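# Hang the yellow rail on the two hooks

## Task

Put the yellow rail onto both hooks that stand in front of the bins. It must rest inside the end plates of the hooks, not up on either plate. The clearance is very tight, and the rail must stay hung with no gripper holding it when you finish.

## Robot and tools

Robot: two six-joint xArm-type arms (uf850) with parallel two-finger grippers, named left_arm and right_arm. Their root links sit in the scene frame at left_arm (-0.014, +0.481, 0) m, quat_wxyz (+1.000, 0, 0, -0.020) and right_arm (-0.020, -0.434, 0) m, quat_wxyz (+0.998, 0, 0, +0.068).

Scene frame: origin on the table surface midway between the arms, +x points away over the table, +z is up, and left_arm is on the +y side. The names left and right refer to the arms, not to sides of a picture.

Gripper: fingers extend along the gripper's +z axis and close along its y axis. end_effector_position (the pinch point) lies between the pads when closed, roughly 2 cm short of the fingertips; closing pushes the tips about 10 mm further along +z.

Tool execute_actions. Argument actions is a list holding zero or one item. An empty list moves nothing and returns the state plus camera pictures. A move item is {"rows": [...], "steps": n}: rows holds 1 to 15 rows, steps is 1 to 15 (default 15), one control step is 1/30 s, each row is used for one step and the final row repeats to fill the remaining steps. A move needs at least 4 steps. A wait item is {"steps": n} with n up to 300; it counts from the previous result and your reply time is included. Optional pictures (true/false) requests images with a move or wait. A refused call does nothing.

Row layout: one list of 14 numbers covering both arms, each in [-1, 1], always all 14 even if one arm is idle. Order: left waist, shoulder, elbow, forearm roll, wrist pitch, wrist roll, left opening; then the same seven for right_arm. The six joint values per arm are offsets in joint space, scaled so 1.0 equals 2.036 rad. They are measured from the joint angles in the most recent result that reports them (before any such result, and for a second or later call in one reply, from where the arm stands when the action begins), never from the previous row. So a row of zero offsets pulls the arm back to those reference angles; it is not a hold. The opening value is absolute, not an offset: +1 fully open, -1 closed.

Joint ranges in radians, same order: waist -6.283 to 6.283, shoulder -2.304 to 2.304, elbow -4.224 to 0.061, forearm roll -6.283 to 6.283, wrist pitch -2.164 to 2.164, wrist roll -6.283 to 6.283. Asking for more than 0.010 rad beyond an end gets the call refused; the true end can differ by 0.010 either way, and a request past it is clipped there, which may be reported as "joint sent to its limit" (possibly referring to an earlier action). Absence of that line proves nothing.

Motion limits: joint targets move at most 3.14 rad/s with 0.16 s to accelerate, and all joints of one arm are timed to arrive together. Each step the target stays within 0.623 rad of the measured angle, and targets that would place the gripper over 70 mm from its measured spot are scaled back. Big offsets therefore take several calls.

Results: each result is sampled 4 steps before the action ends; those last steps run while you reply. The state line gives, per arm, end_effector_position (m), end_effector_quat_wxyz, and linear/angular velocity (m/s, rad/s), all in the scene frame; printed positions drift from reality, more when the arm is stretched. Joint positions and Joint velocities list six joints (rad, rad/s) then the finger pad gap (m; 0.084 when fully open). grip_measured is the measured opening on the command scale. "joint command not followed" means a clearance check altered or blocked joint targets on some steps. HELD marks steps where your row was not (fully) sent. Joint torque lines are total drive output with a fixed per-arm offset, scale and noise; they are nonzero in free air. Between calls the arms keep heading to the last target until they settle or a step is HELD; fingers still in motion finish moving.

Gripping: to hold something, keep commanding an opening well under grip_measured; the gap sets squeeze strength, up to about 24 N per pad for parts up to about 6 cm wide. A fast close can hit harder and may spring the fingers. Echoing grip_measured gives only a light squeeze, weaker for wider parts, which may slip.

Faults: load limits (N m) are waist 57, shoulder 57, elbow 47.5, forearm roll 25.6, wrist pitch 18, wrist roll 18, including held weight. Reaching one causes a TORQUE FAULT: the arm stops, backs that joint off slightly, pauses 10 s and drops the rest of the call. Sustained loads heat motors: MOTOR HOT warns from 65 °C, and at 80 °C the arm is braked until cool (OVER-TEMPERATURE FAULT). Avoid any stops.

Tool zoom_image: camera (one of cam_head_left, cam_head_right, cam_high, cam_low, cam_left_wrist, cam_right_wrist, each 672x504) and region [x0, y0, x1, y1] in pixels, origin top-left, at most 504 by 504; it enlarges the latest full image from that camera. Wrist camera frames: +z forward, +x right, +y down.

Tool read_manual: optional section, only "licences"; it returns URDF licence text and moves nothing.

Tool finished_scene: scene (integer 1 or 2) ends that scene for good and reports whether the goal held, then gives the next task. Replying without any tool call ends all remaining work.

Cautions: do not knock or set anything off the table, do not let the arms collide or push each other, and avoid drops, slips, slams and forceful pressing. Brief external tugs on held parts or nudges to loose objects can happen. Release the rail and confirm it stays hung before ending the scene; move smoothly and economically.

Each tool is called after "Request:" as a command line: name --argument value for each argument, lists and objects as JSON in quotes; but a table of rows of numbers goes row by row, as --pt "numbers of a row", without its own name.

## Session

Request:
execute_actions --actions '[]'

Scene clock: 0.00 s of 4800.00 s.
left_arm: end_effector_position=(+0.4766, +0.1185, +0.3822) grip_measured=+1.00 end_effector_quat_wxyz=(-0.100, +0.975, +0.198, -0.018) end_effector_velocity=(+0.000, -0.000, +0.000) end_effector_angular_velocity=(-0.001, -0.001, -0.000) | right_arm: end_effector_position=(+0.3644, -0.6396, +0.1648) grip_measured=+1.00 end_effector_quat_wxyz=(+0.418, +0.586, +0.694, -0.005) end_effector_velocity=(-0.000, -0.000, -0.000) end_effector_angular_velocity=(-0.000, +0.001, -0.000)
Joint positions: left_arm=[-0.636 -0.559 -1.629  0.105 -1.249 -1.12   0.084] | right_arm=[-0.468 -0.235 -0.276 -2.747 -0.826  0.669  0.084]
Joint velocities: left_arm=[ 0.    -0.    -0.001  0.     0.     0.     0.   ] | right_arm=[ 0.    -0.     0.     0.001 -0.    -0.001 -0.   ]
Joint torques (N m, as the arm reports them, + toward a larger angle): no reading

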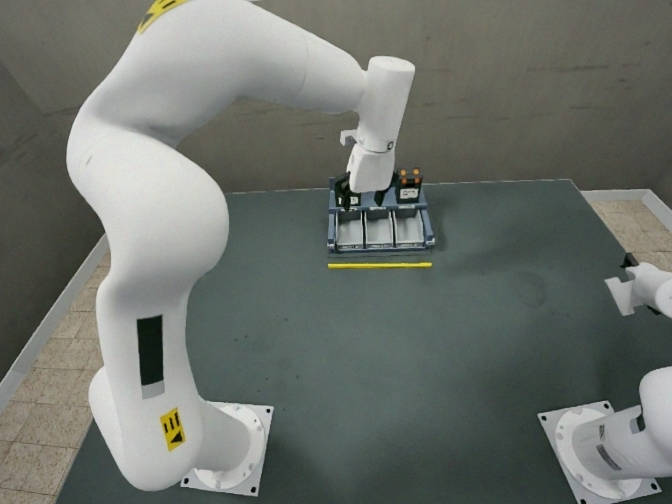

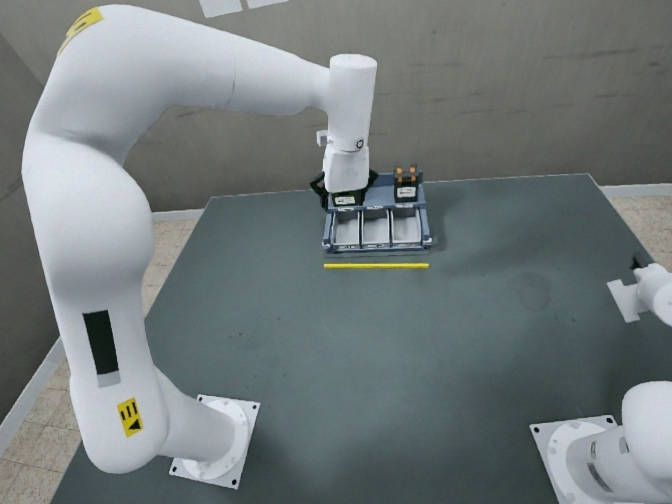

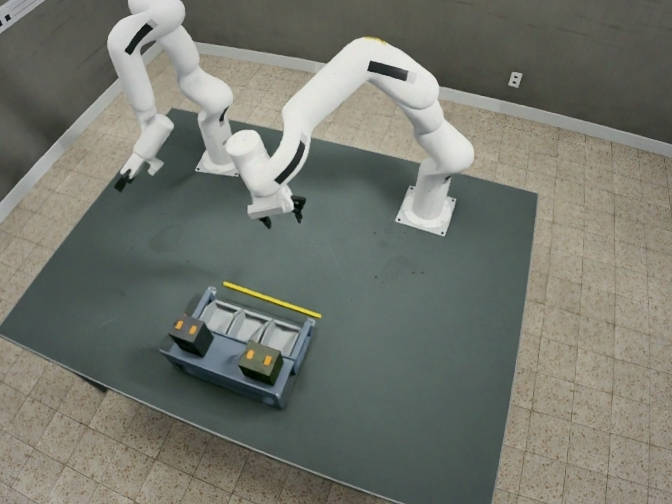

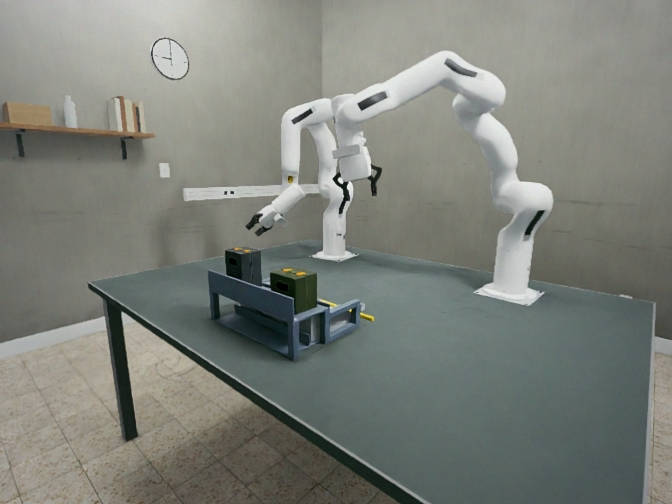

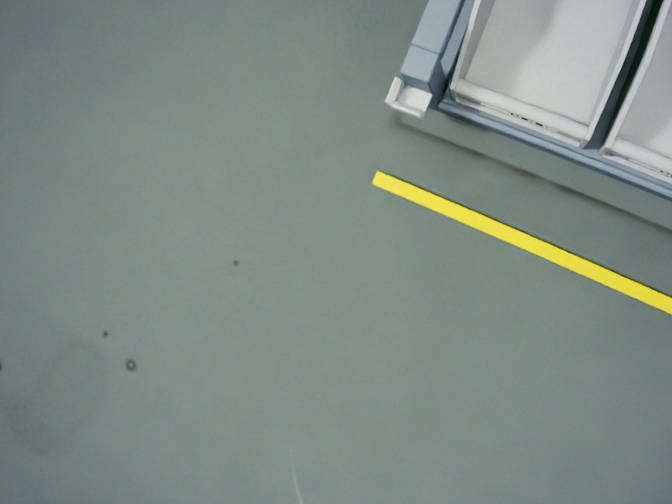

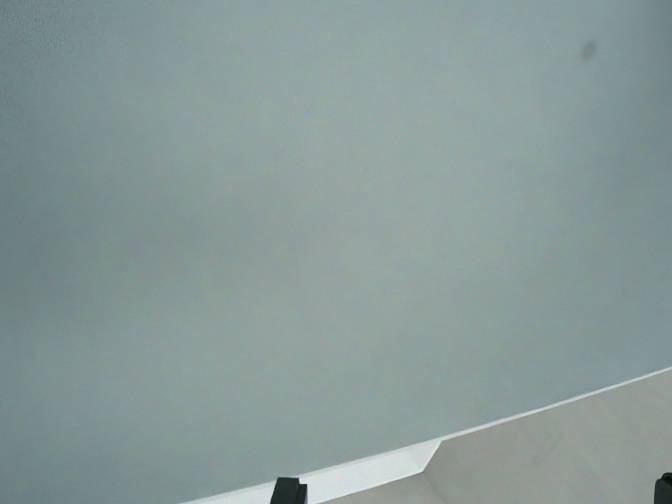

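Request:
execute_actions --actions '[{"rows":[[0.019,-0.24,-0.027,-0.0516,0.3016,-0.5314,0,-0.064,-0.1,-0.705,0.24,0.9,0.043,1]]}]'

Request:
execute_actions --actions '[{"steps":40}]'

Request:
execute_actions --actions '[{"rows":[[0,0,0,0,0,0,0,0,-0.29,0,0,0.345,0,1]]}]'

Request:
execute_actions --actions '[{"steps":20}]' --pictures true

Scene clock: 0.90 s of 4800.00 s.
left_arm: end_effector_position=(+0.5232, +0.0798, +0.2493) grip_measured=-0.01 end_effector_quat_wxyz=(-0.056, +0.932, +0.359, -0.004) end_effector_velocity=(+0.115, -0.090, -0.434) end_effector_angular_velocity=(-0.182, -0.216, +1.339) | right_arm: end_effector_position=(+0.4665, -0.7065, +0.1909) grip_measured=+1.00 end_effector_quat_wxyz=(+0.352, +0.731, +0.583, +0.036) end_effector_velocity=(+0.394, -0.129, +0.194) end_effector_angular_velocity=(+0.819, -0.398, -0.503)
Joint positions: left_arm=[-0.619 -0.766 -1.652  0.061 -0.989 -1.431  0.044] | right_arm=[-0.534 -0.338 -0.656 -2.501 -0.445  0.713  0.084]
Joint velocities: left_arm=[ 0.051 -0.654 -0.065 -0.137  0.809 -1.247 -0.   ] | right_arm=[-0.144 -0.223 -1.212  0.539  1.202  0.096  0.   ]
Joint torques (N m, as the arm reports them, + toward a larger angle): left_arm=[  2.19  71.64 -27.61   0.4    0.28  -0.31] | right_arm=[  1.8   24.52 -18.37  -2.66  -0.71   0.42]
Steps of this call (steps 1 to 16: nothing new was sent; steps 17 to 27: the first 11 steps of this action). Readings (joint positions):
17: left_arm=[-0.635 -0.560 -1.629 0.105 -1.249 -1.120] | right_arm=[-0.469 -0.235 -0.276 -2.747 -0.825 0.669]
18: left_arm=[-0.635 -0.564 -1.631 0.104 -1.241 -1.128] | right_arm=[-0.470 -0.238 -0.283 -2.741 -0.816 0.671]
20: left_arm=[-0.632 -0.604 -1.638 0.095 -1.188 -1.183] | right_arm=[-0.483 -0.258 -0.342 -2.693 -0.752 0.679]
24: left_arm=[-0.624 -0.700 -1.645 0.075 -1.071 -1.315] | right_arm=[-0.517 -0.312 -0.531 -2.564 -0.569 0.702]
27: the state above

Scene clock: 2.23 s of 4800.00 s.
left_arm: end_effector_position=(+0.5579, +0.0573, +0.0609) grip_measured=-0.01 end_effector_quat_wxyz=(+0.001, +0.710, +0.704, +0.000) end_effector_velocity=(-0.000, -0.000, +0.000) end_effector_angular_velocity=(-0.000, -0.000, +0.001) | right_arm: end_effector_position=(+0.6806, -0.6048, +0.5702) grip_measured=+1.00 end_effector_quat_wxyz=(+0.061, +0.660, +0.632, +0.401) end_effector_velocity=(-0.000, +0.001, +0.006) end_effector_angular_velocity=(-0.000, -0.008, +0.004)
Joint positions: left_arm=[-0.597 -1.048 -1.684  0.    -0.635 -2.201  0.044] | right_arm=[-0.599 -0.439 -1.71  -2.259  1.006  0.757  0.084]
Joint velocities: left_arm=[-0.     0.     0.    -0.     0.    -0.001  0.   ] | right_arm=[-0.     0.002 -0.008  0.002  0.006 -0.    -0.   ]
Joint torques (N m, as the arm reports them, + toward a larger angle): left_arm=[  4.76  76.65 -24.9    0.4    0.55  -0.09] | right_arm=[  2.03  31.   -27.75  -0.09   0.12   0.29]
Kept back: nothing.
Steps of this call (steps 1 to 4: the last 4 steps of your previous action; steps 5 to 40: the robot went on to your last target). Readings (joint positions):
1: left_arm=[-0.617 -0.787 -1.655 0.056 -0.962 -1.474] | right_arm=[-0.539 -0.345 -0.696 -2.484 -0.405 0.716]
2: left_arm=[-0.616 -0.809 -1.657 0.052 -0.935 -1.520] | right_arm=[-0.543 -0.352 -0.735 -2.469 -0.366 0.719]
4: left_arm=[-0.612 -0.850 -1.662 0.043 -0.883 -1.620] | right_arm=[-0.550 -0.363 -0.811 -2.442 -0.290 0.724]
8: left_arm=[-0.606 -0.931 -1.671 0.025 -0.781 -1.855] | right_arm=[-0.561 -0.380 -0.956 -2.400 -0.145 0.731]
40: the state above

Scene clock: 2.60 s of 4800.00 s.
left_arm: end_effector_position=(+0.5579, +0.0573, +0.0609) grip_measured=-0.01 end_effector_quat_wxyz=(+0.001, +0.710, +0.704, +0.000) end_effector_velocity=(-0.000, -0.000, +0.000) end_effector_angular_velocity=(+0.000, -0.000, -0.001) | right_arm: end_effector_position=(+0.6621, -0.5722, +0.4206) grip_measured=+1.00 end_effector_quat_wxyz=(-0.160, +0.655, +0.638, +0.372) end_effector_velocity=(-0.127, +0.122, -0.460) end_effector_angular_velocity=(+0.948, +1.084, +0.626)
Joint positions: left_arm=[-0.597 -1.048 -1.684  0.    -0.635 -2.201  0.044] | right_arm=[-0.599 -0.667 -1.709 -2.259  1.271  0.757  0.084]
Joint velocities: left_arm=[-0.001 -0.    -0.001  0.    -0.001  0.001 -0.   ] | right_arm=[ 0.    -0.788  0.007  0.     0.939  0.001 -0.   ]
Joint torques (N m, as the arm reports them, + toward a larger angle): left_arm=[  5.37  76.14 -24.09   0.24   0.45  -0.01] | right_arm=[  1.71  34.92 -27.35  -0.65   0.82   0.26]
Steps of this call (steps 1 to 11: the first 11 steps of this action). Readings (joint positions):
1: left_arm=[-0.597 -1.048 -1.684 0.000 -0.635 -2.201] | right_arm=[-0.599 -0.440 -1.710 -2.259 1.006 0.757]
2: left_arm=[-0.597 -1.048 -1.684 0.000 -0.635 -2.201] | right_arm=[-0.599 -0.445 -1.712 -2.259 1.015 0.757]
4: left_arm=[-0.597 -1.048 -1.684 0.000 -0.635 -2.201] | right_arm=[-0.599 -0.488 -1.715 -2.259 1.065 0.757]
8: left_arm=[-0.597 -1.048 -1.684 0.000 -0.635 -2.201] | right_arm=[-0.599 -0.590 -1.710 -2.259 1.178 0.757]
11: the state above

Scene clock: 3.27 s of 4800.00 s.
left_arm: end_effector_position=(+0.5579, +0.0573, +0.0609) grip_measured=-0.01 end_effector_quat_wxyz=(+0.001, +0.710, +0.704, +0.000) end_effector_velocity=(+0.000, -0.001, +0.000) end_effector_angular_velocity=(-0.001, -0.000, +0.000) | right_arm: end_effector_position=(+0.5813, -0.5246, +0.2586) grip_measured=+1.00 end_effector_quat_wxyz=(-0.497, +0.579, +0.557, +0.328) end_effector_velocity=(-0.003, +0.001, -0.007) end_effector_angular_velocity=(+0.011, +0.016, +0.002)
Joint positions: left_arm=[-0.597 -1.048 -1.684  0.    -0.635 -2.201  0.044] | right_arm=[-0.599 -1.028 -1.711 -2.259  1.708  0.757  0.084]
Joint velocities: left_arm=[-0.001 -0.    -0.001 -0.    -0.    -0.    -0.   ] | right_arm=[-0.    -0.01   0.007  0.     0.004 -0.    -0.   ]
Joint torques (N m, as the arm reports them, + toward a larger angle): left_arm=[  4.89  76.93 -24.17  -0.87   0.76  -0.26] | right_arm=[  0.19  39.86 -22.65  -0.51   1.56   0.26]
Kept back: nothing.
Steps of this call (steps 1 to 4: the last 4 steps of your previous action; steps 5 to 20: the robot went on to your last target). Readings (joint positions):
1: left_arm=[-0.597 -1.048 -1.684 0.000 -0.635 -2.201] | right_arm=[-0.599 -0.694 -1.709 -2.259 1.303 0.757]
2: left_arm=[-0.597 -1.048 -1.684 0.000 -0.635 -2.201] | right_arm=[-0.599 -0.720 -1.709 -2.259 1.335 0.757]
4: left_arm=[-0.597 -1.048 -1.684 0.000 -0.635 -2.201] | right_arm=[-0.599 -0.775 -1.709 -2.259 1.402 0.757]
8: left_arm=[-0.597 -1.048 -1.684 0.000 -0.635 -2.201] | right_arm=[-0.599 -0.892 -1.709 -2.259 1.542 0.757]
20: the state above

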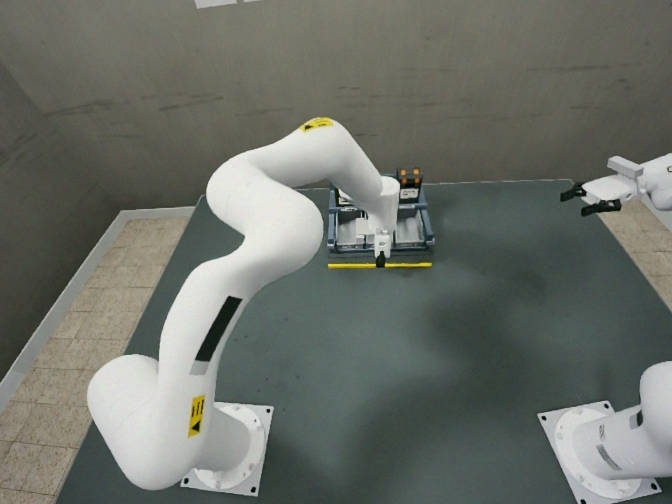

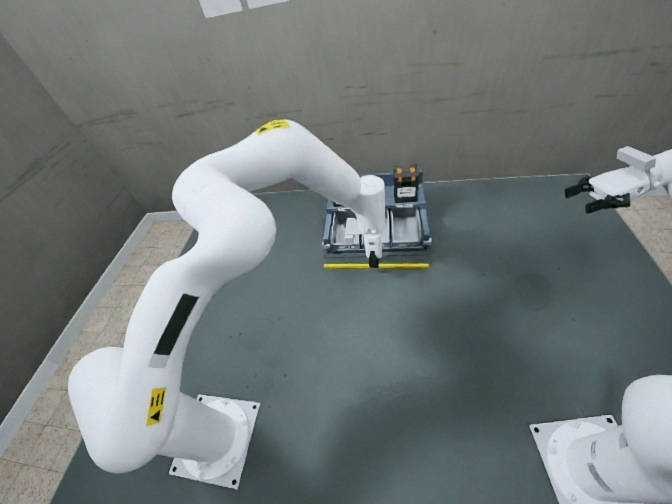

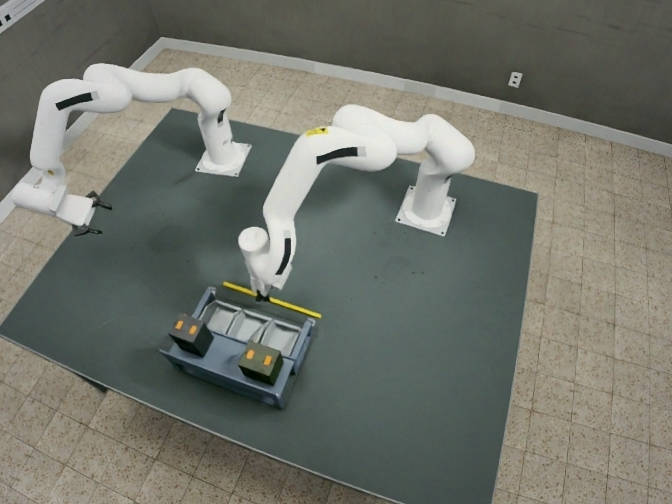

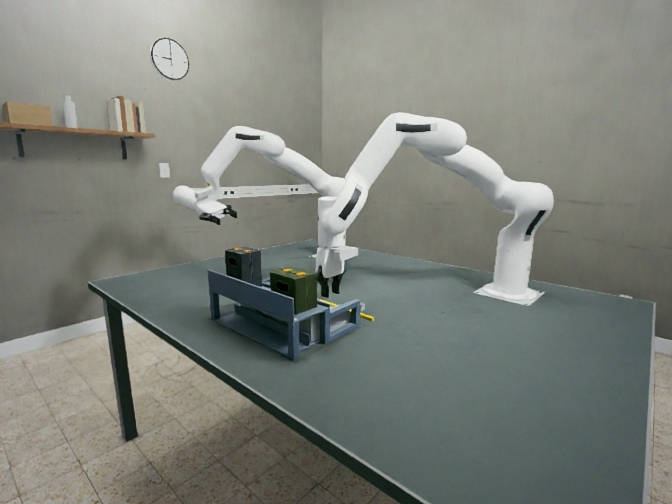

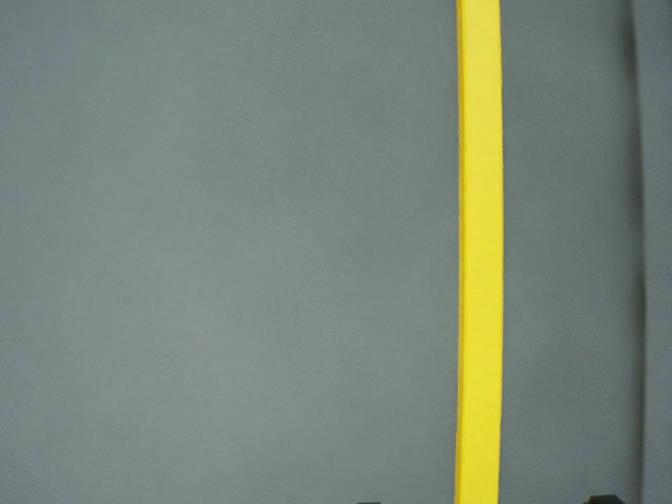

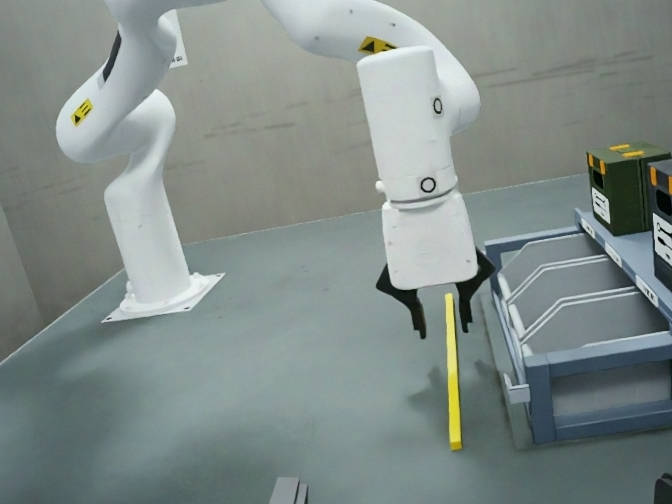

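Request:
execute_actions --actions '[{"rows":[[0.002,-0.01,-0.008,0,0.002,0.002,-0.3,0,0,0,0,0,0,1],[0.002,-0.016,-0.010,0,0.006,0.002,-0.3,0,0,0,0,0,0,1],[0.002,-0.022,-0.013,0,0.009,0.002,-0.3,0,0,0,0,0,0,1],[0.002,-0.027,-0.015,0,0.012,0.002,-0.3,0,0,0,0,0,0,1],[0.002,-0.0322,-0.0168,0,0.0153,0.002,-0.3,0,0,0,0,0,0,1]]}]' --pictures true

Request:
zoom_image --camera "cam_right_wrist" --region '[370,230,570,460]'

Scene clock: 3.83 s of 4800.00 s.
left_arm: end_effector_position=(+0.5624, +0.0576, +0.0268) grip_measured=-0.32 end_effector_quat_wxyz=(-0.000, +0.710, +0.704, +0.000) end_effector_velocity=(+0.012, -0.009, +0.009) end_effector_angular_velocity=(-0.021, -0.030, -0.001) | right_arm: end_effector_position=(+0.5813, -0.5246, +0.2586) grip_measured=+1.00 end_effector_quat_wxyz=(-0.497, +0.579, +0.557, +0.328) end_effector_velocity=(+0.000, +0.000, +0.001) end_effector_angular_velocity=(+0.000, -0.000, -0.001)
Joint positions: left_arm=[-0.593 -1.113 -1.718  0.    -0.605 -2.197  0.03 ] | right_arm=[-0.599 -1.028 -1.711 -2.259  1.708  0.757  0.084]
Joint velocities: left_arm=[ 0.     0.    -0.023  0.001  0.013  0.    -0.   ] | right_arm=[ 0.     0.001  0.     0.001  0.     0.    -0.   ]
Joint torques (N m, as the arm reports them, + toward a larger angle): left_arm=[  2.06  77.06 -23.75   0.01   0.45  -0.1 ] | right_arm=[  0.96  40.28 -23.29  -0.6    1.63   0.44]
Steps of this call (steps 1 to 6: the robot went on to your last target; steps 7 to 17: the first 11 steps of this action). Readings (joint positions):
7: left_arm=[-0.597 -1.048 -1.685 0.000 -0.635 -2.201] | right_arm=[-0.599 -1.029 -1.710 -2.259 1.708 0.757]
8: left_arm=[-0.596 -1.052 -1.689 0.000 -0.634 -2.200] | right_arm=[-0.599 -1.029 -1.710 -2.259 1.708 0.757]
10: left_arm=[-0.594 -1.070 -1.700 0.000 -0.627 -2.198] | right_arm=[-0.599 -1.028 -1.711 -2.259 1.708 0.757]
14: left_arm=[-0.593 -1.109 -1.714 0.000 -0.608 -2.197] | right_arm=[-0.599 -1.028 -1.711 -2.259 1.708 0.757]
17: the state above

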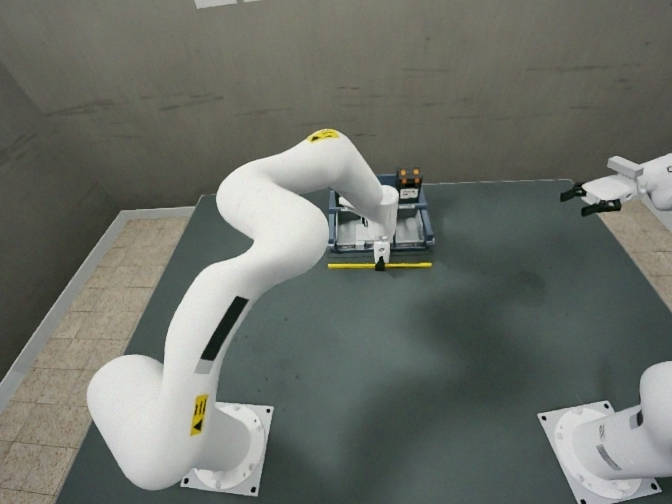

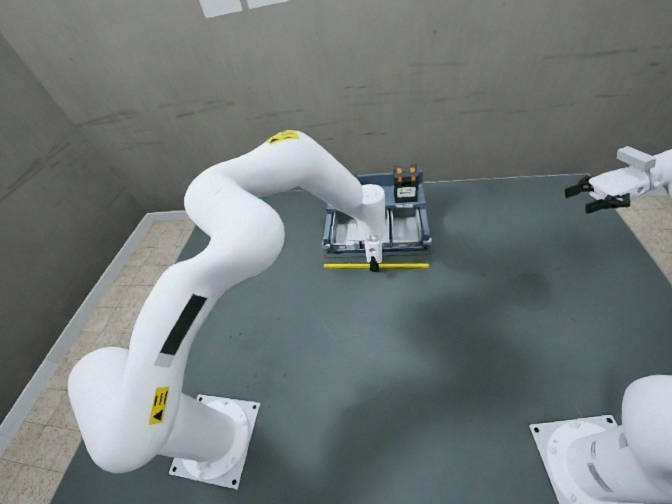

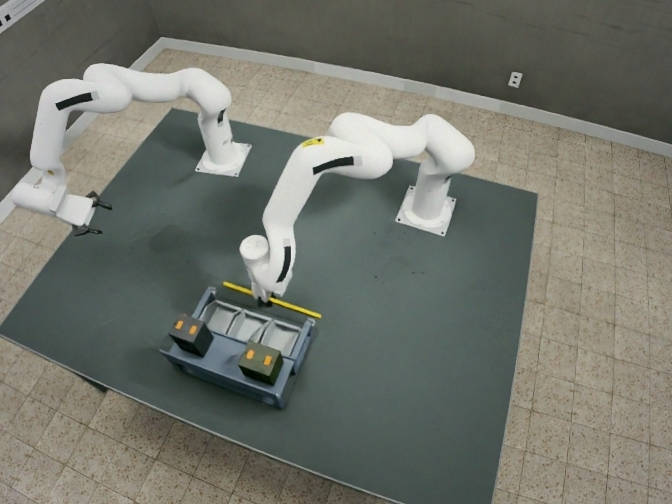

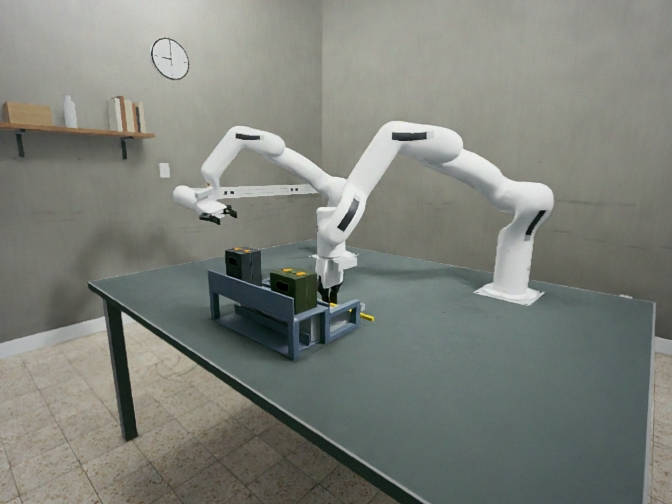

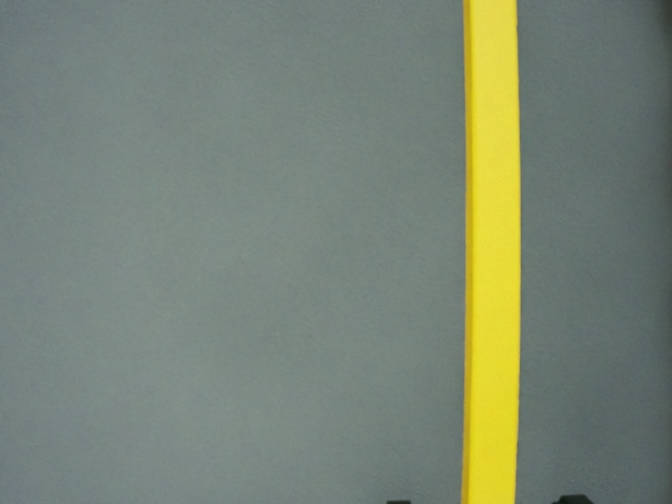

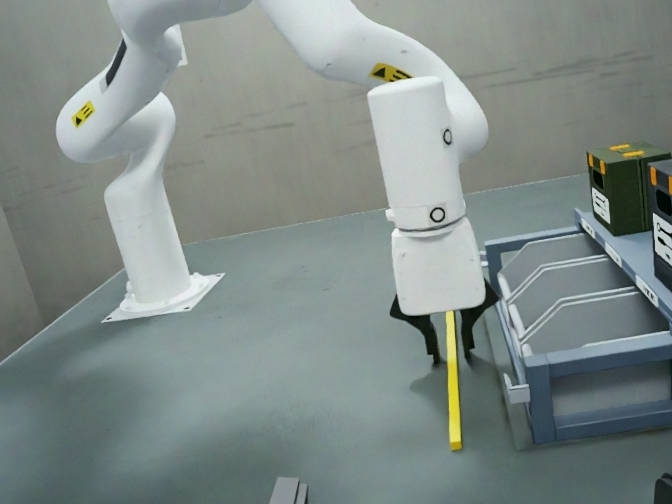

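Region (370, 230, 570, 460) of cam_right_wrist's 672x504 image, scaled by 2.191, with more detail than that image has; it fills the left 438 columns of this view, and the rest is white.

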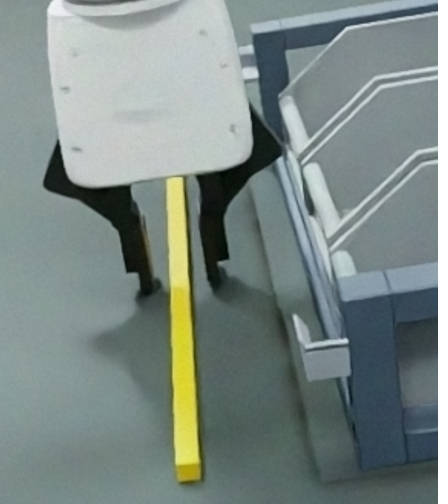

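Request:
execute_actions --actions '[{"rows":[[0,-0.002,-0.001,0,0.0015,0,-0.4,0,0,0,0,0,0,1],[0,-0.002,-0.001,0,0.0015,0,-0.55,0,0,0,0,0,0,1],[0,-0.002,-0.001,0,0.0015,0,-0.7,0,0,0,0,0,0,1],[0,-0.002,-0.001,0,0.0015,0,-0.8,0,0,0,0,0,0,1],[0,-0.002,-0.001,0,0.0015,0,-1,0,0,0,0,0,0,1]],"steps":12}]'

Request:
execute_actions --actions '[{"rows":[[0,0.005,0.001,0,-0.004,0,-1,0,0,0,0,0,0,1],[0,0.011,0.003,0,-0.008,0,-1,0,0,0,0,0,0,1],[0,0.019,0.005,0,-0.014,0,-1,0,0,0,0,0,0,1],[0,0.027,0.007,0,-0.02,0,-1,0,0,0,0,0,0,1],[0,0.035,0.009,0,-0.026,0,-1,0,0,0,0,0,0,1],[0,0.043,0.011,0,-0.032,0,-1,0,0,0,0,0,0,1],[0,0.051,0.013,0,-0.038,0,-1,0,0,0,0,0,0,1],[0,0.059,0.015,0,-0.044,0,-1,0,0,0,0,0,0,1],[0,0.065,0.017,0,-0.048,0,-1,0,0,0,0,0,0,1]]}]'

Request:
execute_actions --actions '[{"rows":[[0.003,-0.01,-0.018,0,-0.008,0.001,-1,0,0,0,0,0,0,1],[0.006,-0.02,-0.036,0,-0.016,0.002,-1,0,0,0,0,0,0,1],[0.009,-0.03,-0.055,0,-0.025,0.003,-1,0,0,0,0,0,0,1],[0.013,-0.04,-0.073,0,-0.033,0.004,-1,0,0,0,0,0,0,1],[0.016,-0.05,-0.091,0,-0.041,0.005,-1,0,0,0,0,0,0,1],[0.019,-0.06,-0.11,0,-0.05,0.006,-1,0,0,0,0,0,0,1],[0.022,-0.07,-0.128,0,-0.058,0.007,-1,0,0,0,0,0,0,1]]}]'

Request:
execute_actions --actions '[{"steps":10}]' --pictures true

Request:
zoom_image --camera "cam_head_left" --region '[315,210,450,270]'

Request:
zoom_image --camera "cam_right_wrist" --region '[420,220,580,420]'

Scene clock: 4.60 s of 4800.00 s.
left_arm: end_effector_position=(+0.5628, +0.0573, +0.0248) grip_measured=-0.78 end_effector_quat_wxyz=(+0.001, +0.710, +0.704, +0.000) end_effector_velocity=(+0.000, +0.000, -0.000) end_effector_angular_velocity=(+0.001, +0.000, +0.000) | right_arm: end_effector_position=(+0.5813, -0.5246, +0.2586) grip_measured=+1.00 end_effector_quat_wxyz=(-0.497, +0.579, +0.557, +0.328) end_effector_velocity=(+0.000, +0.000, +0.000) end_effector_angular_velocity=(+0.001, +0.001, -0.001)
Joint positions: left_arm=[-0.593 -1.117 -1.72   0.    -0.602 -2.197  0.01 ] | right_arm=[-0.599 -1.028 -1.711 -2.259  1.708  0.757  0.084]
Joint velocities: left_arm=[ 0.    -0.    -0.     0.    -0.001 -0.     0.   ] | right_arm=[0.    0.    0.    0.002 0.001 0.001 0.   ]
Joint torques (N m, as the arm reports them, + toward a larger angle): left_arm=[  4.63  74.26 -23.34  -0.06   0.87  -0.17] | right_arm=[ -0.02  39.56 -23.05  -0.47   1.6    0.27]
Steps of this call (steps 1 to 4: the last 4 steps of your previous action; steps 5 to 15: the robot went on to your last target; steps 16 to 23: the first 8 steps of this action). Readings (joint positions):
16: left_arm=[-0.593 -1.113 -1.719 0.000 -0.604 -2.197] | right_arm=[-0.599 -1.028 -1.711 -2.259 1.708 0.757]
17: left_arm=[-0.593 -1.114 -1.719 0.000 -0.603 -2.197] | right_arm=[-0.599 -1.028 -1.711 -2.259 1.708 0.757]
19: left_arm=[-0.593 -1.116 -1.719 0.000 -0.602 -2.197] | right_arm=[-0.599 -1.028 -1.711 -2.259 1.708 0.757]
23: the state above

Scene clock: 5.10 s of 4800.00 s.
left_arm: end_effector_position=(+0.5631, +0.0571, +0.0978) grip_measured=-0.78 end_effector_quat_wxyz=(+0.002, +0.710, +0.704, +0.000) end_effector_velocity=(+0.004, -0.003, +0.208) end_effector_angular_velocity=(-0.030, -0.040, +0.001) | right_arm: end_effector_position=(+0.5813, -0.5246, +0.2586) grip_measured=+1.00 end_effector_quat_wxyz=(-0.497, +0.579, +0.557, +0.328) end_effector_velocity=(+0.000, +0.000, +0.000) end_effector_angular_velocity=(+0.000, -0.001, -0.001)
Joint positions: left_arm=[-0.593 -1.    -1.691  0.    -0.687 -2.197  0.01 ] | right_arm=[-0.599 -1.028 -1.711 -2.259  1.708  0.757  0.084]
Joint velocities: left_arm=[ 0.     0.324  0.062 -0.    -0.212  0.     0.   ] | right_arm=[-0.     0.    -0.     0.001 -0.001 -0.    -0.   ]
Joint torques (N m, as the arm reports them, + toward a larger angle): left_arm=[  6.15  48.26 -20.67   0.12   0.95  -0.22] | right_arm=[  1.17  41.29 -22.8   -0.39   1.56   0.25]
Steps of this call (steps 1 to 4: the last 4 steps of your previous action; steps 5 to 15: the first 11 steps of this action, its rows measured from where the robot was after step 4). Readings (joint positions):
4: left_arm=[-0.593 -1.117 -1.720 0.000 -0.602 -2.197] | right_arm=[-0.599 -1.028 -1.711 -2.259 1.708 0.757]
5: left_arm=[-0.593 -1.117 -1.720 0.000 -0.602 -2.197] | right_arm=[-0.599 -1.028 -1.711 -2.259 1.708 0.757]
6: left_arm=[-0.593 -1.115 -1.718 0.000 -0.604 -2.197] | right_arm=[-0.599 -1.028 -1.711 -2.259 1.708 0.757]
8: left_arm=[-0.593 -1.101 -1.714 0.000 -0.615 -2.197] | right_arm=[-0.599 -1.028 -1.711 -2.259 1.708 0.757]
12: left_arm=[-0.593 -1.044 -1.701 0.000 -0.655 -2.197] | right_arm=[-0.599 -1.028 -1.711 -2.259 1.708 0.757]
15: the state above

Scene clock: 5.60 s of 4800.00 s.
left_arm: end_effector_position=(+0.6201, +0.0561, +0.1042) grip_measured=-0.78 end_effector_quat_wxyz=(+0.001, +0.699, +0.715, +0.000) end_effector_velocity=(+0.069, +0.006, -0.004) end_effector_angular_velocity=(+0.007, +0.010, +0.038) | right_arm: end_effector_position=(+0.5813, -0.5246, +0.2586) grip_measured=+1.00 end_effector_quat_wxyz=(-0.497, +0.579, +0.557, +0.328) end_effector_velocity=(-0.000, -0.000, -0.000) end_effector_angular_velocity=(-0.000, +0.001, +0.001)
Joint positions: left_arm=[-0.55  -1.12  -1.93   0.    -0.808 -2.184  0.01 ] | right_arm=[-0.599 -1.028 -1.711 -2.259  1.708  0.757  0.084]
Joint velocities: left_arm=[ 0.056 -0.179 -0.321  0.001 -0.155  0.018 -0.   ] | right_arm=[-0.    -0.    -0.    -0.001  0.001  0.001 -0.   ]
Joint torques (N m, as the arm reports them, + toward a larger angle): left_arm=[ -3.86  98.87 -20.52   0.17   0.47  -0.23] | right_arm=[  0.45  39.57 -23.3   -0.84   1.5    0.21]
Steps of this call (steps 1 to 4: the last 4 steps of your previous action; steps 5 to 15: the first 11 steps of this action, its rows measured from where the robot was after step 4). Readings (joint positions):
4: left_arm=[-0.593 -0.986 -1.686 0.000 -0.699 -2.197] | right_arm=[-0.599 -1.028 -1.711 -2.259 1.708 0.757]
5: left_arm=[-0.593 -0.986 -1.686 0.000 -0.699 -2.197] | right_arm=[-0.599 -1.028 -1.711 -2.259 1.708 0.757]
6: left_arm=[-0.592 -0.990 -1.692 0.000 -0.703 -2.197] | right_arm=[-0.599 -1.028 -1.711 -2.259 1.708 0.757]
8: left_arm=[-0.586 -1.011 -1.730 0.000 -0.720 -2.195] | right_arm=[-0.599 -1.028 -1.711 -2.259 1.708 0.757]
12: left_arm=[-0.563 -1.080 -1.858 0.000 -0.776 -2.188] | right_arm=[-0.599 -1.028 -1.711 -2.259 1.708 0.757]
15: the state above

Scene clock: 5.93 s of 4800.00 s.
left_arm: end_effector_position=(+0.6230, +0.0554, +0.1051) grip_measured=-0.78 end_effector_quat_wxyz=(+0.001, +0.699, +0.715, +0.000) end_effector_velocity=(+0.000, +0.001, -0.001) end_effector_angular_velocity=(+0.001, +0.001, +0.001) | right_arm: end_effector_position=(+0.5813, -0.5246, +0.2586) grip_measured=+1.00 end_effector_quat_wxyz=(-0.497, +0.579, +0.557, +0.328) end_effector_velocity=(-0.000, +0.000, +0.000) end_effector_angular_velocity=(+0.000, +0.001, +0.001)
Joint positions: left_arm=[-0.548 -1.128 -1.946  0.    -0.817 -2.183  0.01 ] | right_arm=[-0.599 -1.028 -1.711 -2.259  1.708  0.757  0.084]
Joint velocities: left_arm=[ 0.001 -0.002 -0.     0.001 -0.    -0.     0.   ] | right_arm=[ 0.     0.    -0.    -0.001  0.001  0.001 -0.   ]
Joint torques (N m, as the arm reports them, + toward a larger angle): left_arm=[  5.02  82.85 -28.27   0.25   0.6   -0.11] | right_arm=[  1.25  40.06 -23.3   -0.79   1.51   0.3 ]
Kept back: nothing.
Steps of this call (steps 1 to 4: the last 4 steps of your previous action; steps 5 to 10: the robot went on to your last target). Readings (joint positions):
1: left_arm=[-0.549 -1.124 -1.938 0.000 -0.812 -2.184] | right_arm=[-0.599 -1.028 -1.711 -2.259 1.708 0.757]
2: left_arm=[-0.548 -1.126 -1.942 0.000 -0.814 -2.183] | right_arm=[-0.599 -1.028 -1.711 -2.259 1.708 0.757]
4: left_arm=[-0.548 -1.127 -1.945 0.000 -0.816 -2.183] | right_arm=[-0.599 -1.028 -1.711 -2.259 1.708 0.757]
8: left_arm=[-0.548 -1.128 -1.946 0.000 -0.817 -2.183] | right_arm=[-0.599 -1.028 -1.711 -2.259 1.708 0.757]
10: the state above

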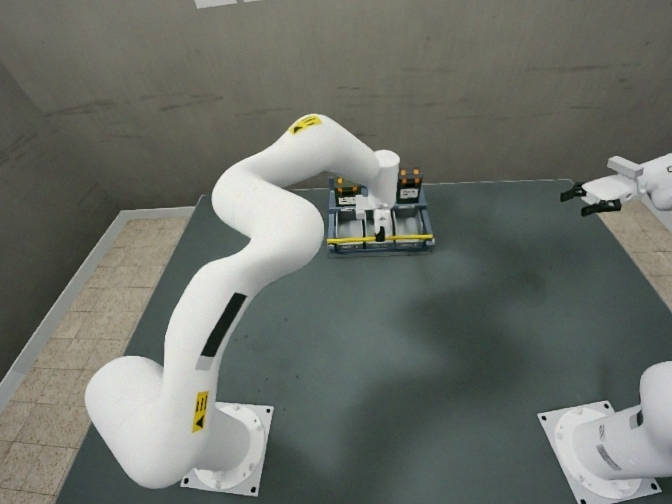

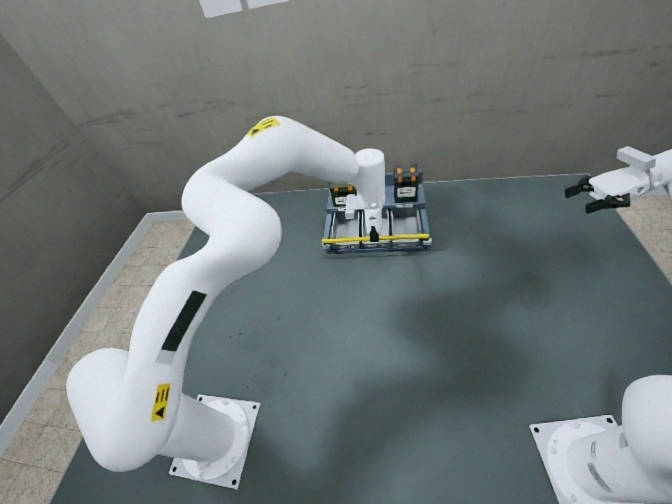

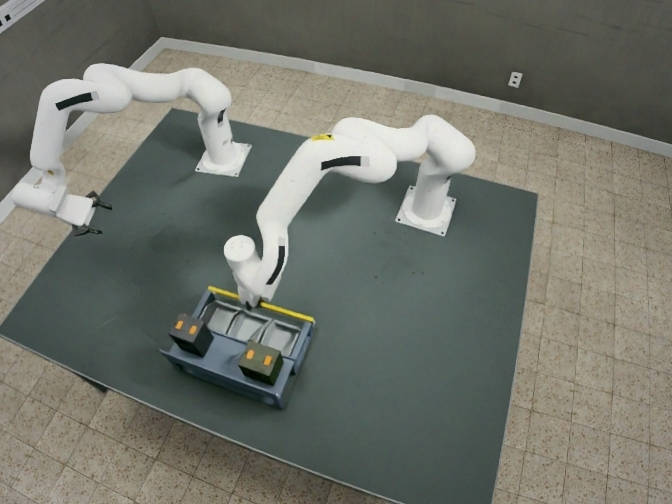

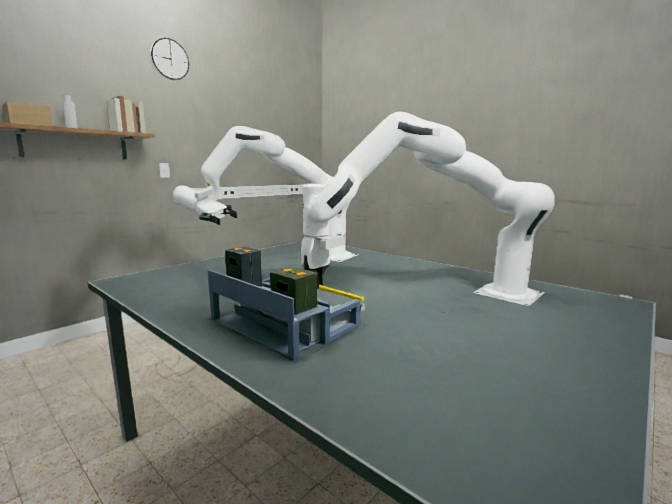

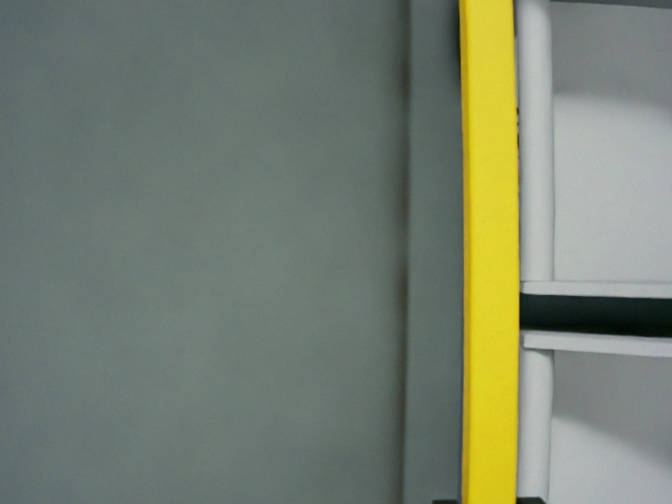

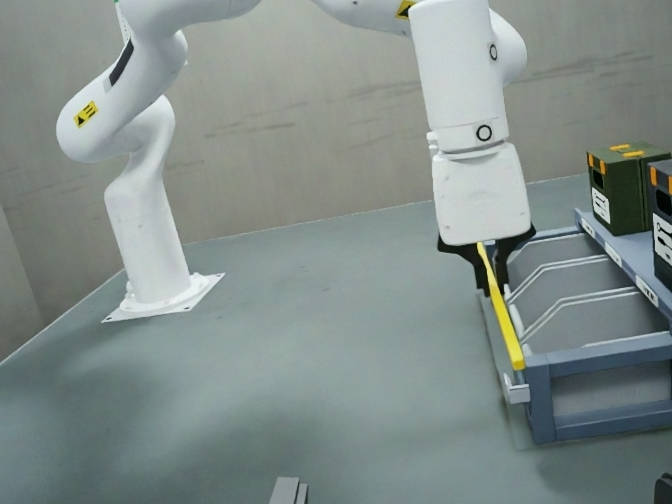

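Region (315, 210, 450, 270) of cam_head_left's 672x504 image, scaled by 3.733, with more detail than that image has.

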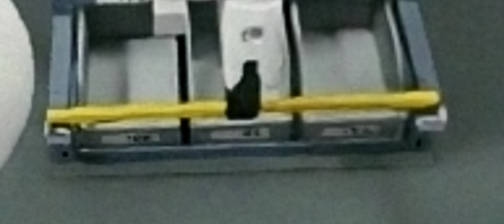

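Region (420, 220, 580, 420) of cam_right_wrist's 672x504 image, scaled by 2.520, with more detail than that image has; it fills the left 403 columns of this view, and the rest is white.

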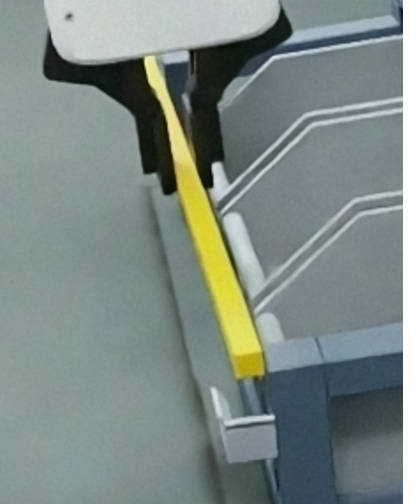

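Request:
execute_actions --actions '[{"rows":[[-0.0016,-0.004,-0.005,0,-0.001,0.006,-1,0,0,0,0,0,0,1],[-0.0016,-0.006,-0.005,0,0.001,0.006,-1,0,0,0,0,0,0,1],[-0.0016,-0.0093,-0.0054,0,0.004,0.006,-1,0,0,0,0,0,0,1]]}]' --pictures true

Request:
zoom_image --camera "cam_head_left" --region '[315,210,450,270]'

Request:
zoom_image --camera "cam_right_wrist" --region '[420,220,580,420]'

Request:
zoom_image --camera "cam_high" --region '[195,270,335,345]'

Scene clock: 6.53 s of 4800.00 s.
left_arm: end_effector_position=(+0.6230, +0.0524, +0.0953) grip_measured=-0.78 end_effector_quat_wxyz=(+0.001, +0.704, +0.710, +0.000) end_effector_velocity=(+0.002, -0.002, +0.004) end_effector_angular_velocity=(-0.005, -0.007, -0.000) | right_arm: end_effector_position=(+0.5813, -0.5246, +0.2586) grip_measured=+1.00 end_effector_quat_wxyz=(-0.497, +0.579, +0.557, +0.328) end_effector_velocity=(-0.000, +0.000, +0.000) end_effector_angular_velocity=(+0.001, +0.000, +0.001)
Joint positions: left_arm=[-0.551 -1.146 -1.957  0.    -0.809 -2.171  0.01 ] | right_arm=[-0.599 -1.028 -1.711 -2.259  1.708  0.757  0.084]
Joint velocities: left_arm=[-0.     0.002 -0.004 -0.001  0.002  0.    -0.   ] | right_arm=[ 0.     0.     0.    -0.001  0.001 -0.     0.   ]
Joint torques (N m, as the arm reports them, + toward a larger angle): left_arm=[  2.8   83.96 -28.57  -0.23   0.67   0.04] | right_arm=[  0.34  41.76 -23.55  -0.65   1.42   0.3 ]
Steps of this call (steps 1 to 7: the robot went on to your last target; steps 8 to 18: the first 11 steps of this action). Readings (joint positions):
8: left_arm=[-0.548 -1.128 -1.947 0.000 -0.817 -2.183] | right_arm=[-0.599 -1.028 -1.711 -2.259 1.708 0.757]
9: left_arm=[-0.549 -1.130 -1.949 0.000 -0.817 -2.180] | right_arm=[-0.599 -1.028 -1.711 -2.259 1.708 0.757]
11: left_arm=[-0.551 -1.137 -1.954 0.000 -0.814 -2.174] | right_arm=[-0.599 -1.028 -1.711 -2.259 1.708 0.757]
15: left_arm=[-0.551 -1.146 -1.956 0.000 -0.809 -2.171] | right_arm=[-0.599 -1.028 -1.711 -2.259 1.708 0.757]
18: the state above

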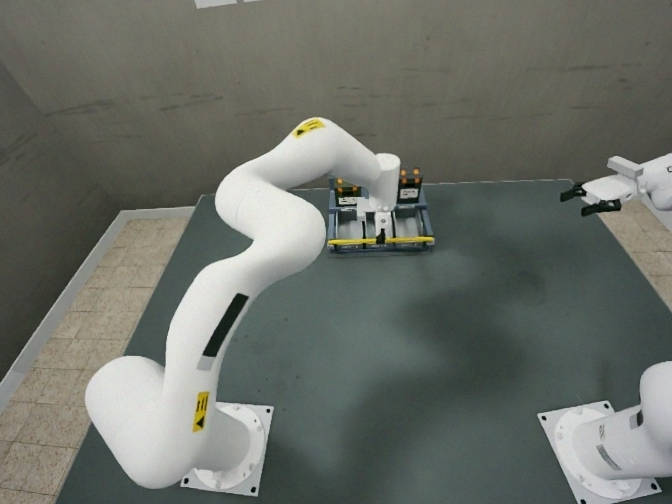

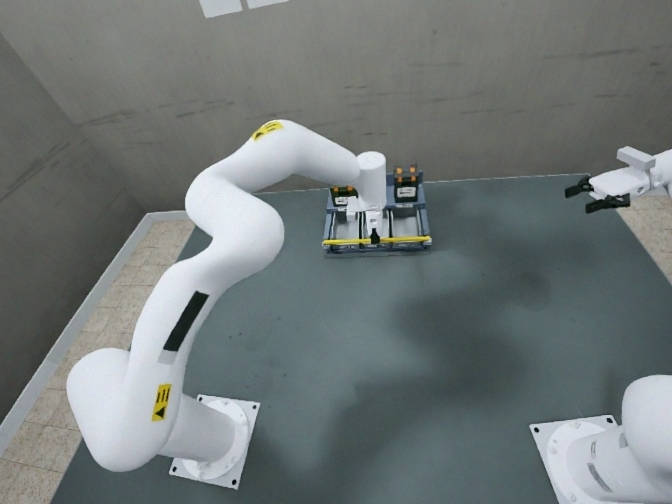

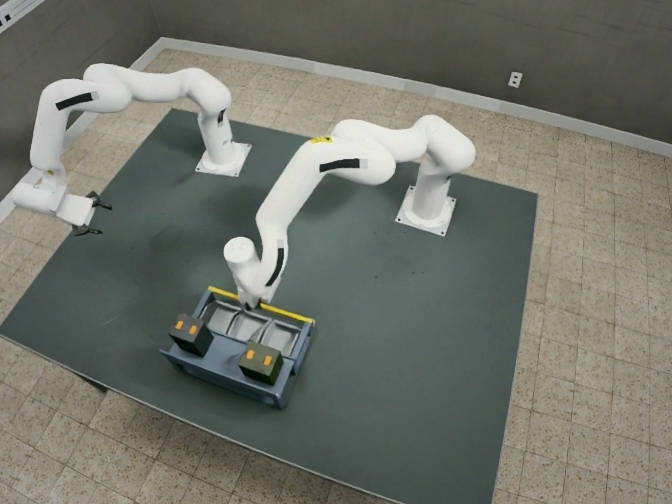

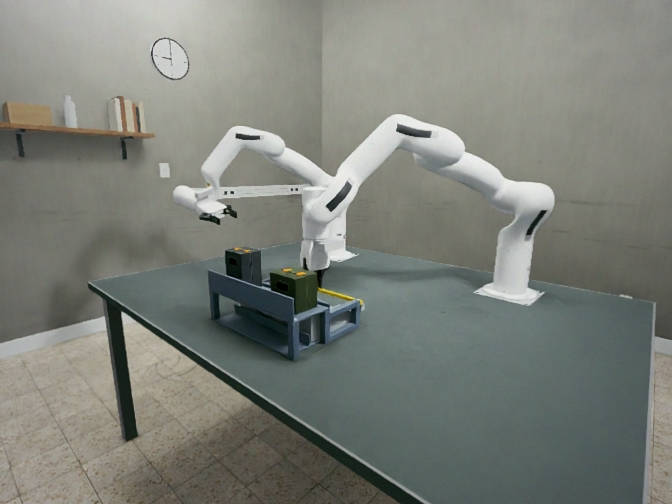

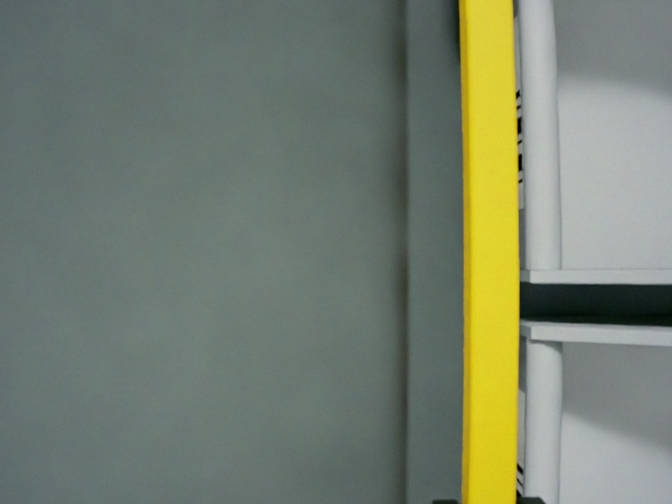

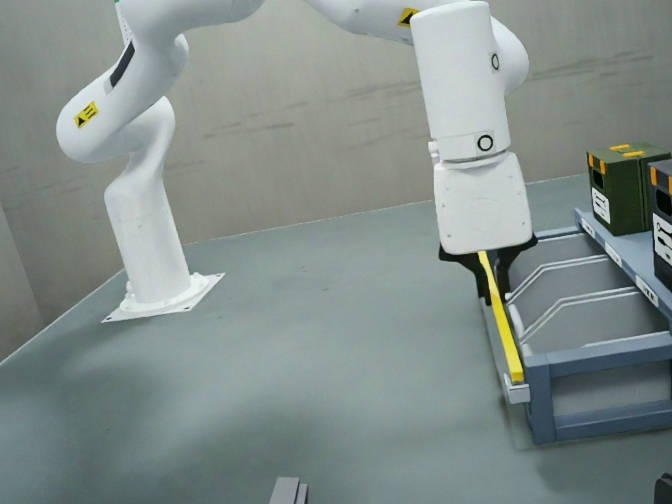

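Region (315, 210, 450, 270) of cam_head_left's 672x504 image, scaled by 3.733, with more detail than that image has.

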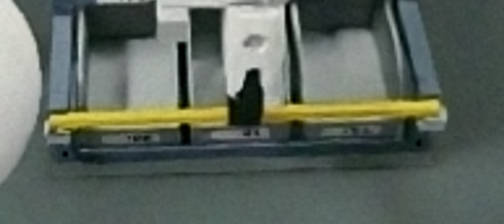

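Region (420, 220, 580, 420) of cam_right_wrist's 672x504 image, scaled by 2.520, with more detail than that image has; it fills the left 403 columns of this view, and the rest is white.

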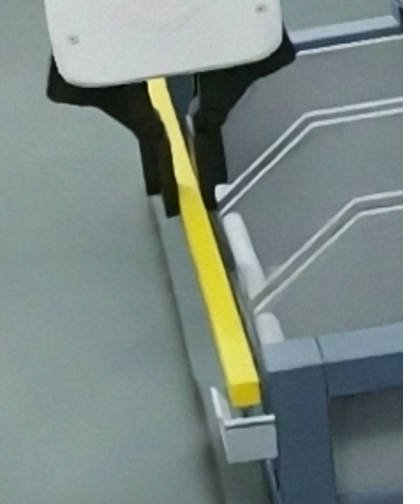

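Region (195, 270, 335, 345) of cam_high's 672x504 image, scaled by 3.600, with more detail than that image has; it fills the top 270 rows of this view, and the rest is white.

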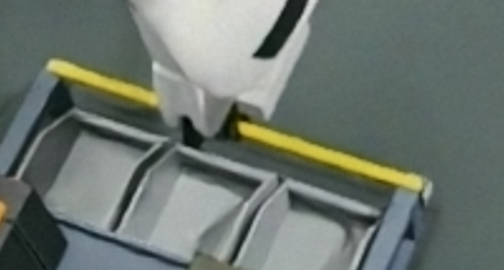

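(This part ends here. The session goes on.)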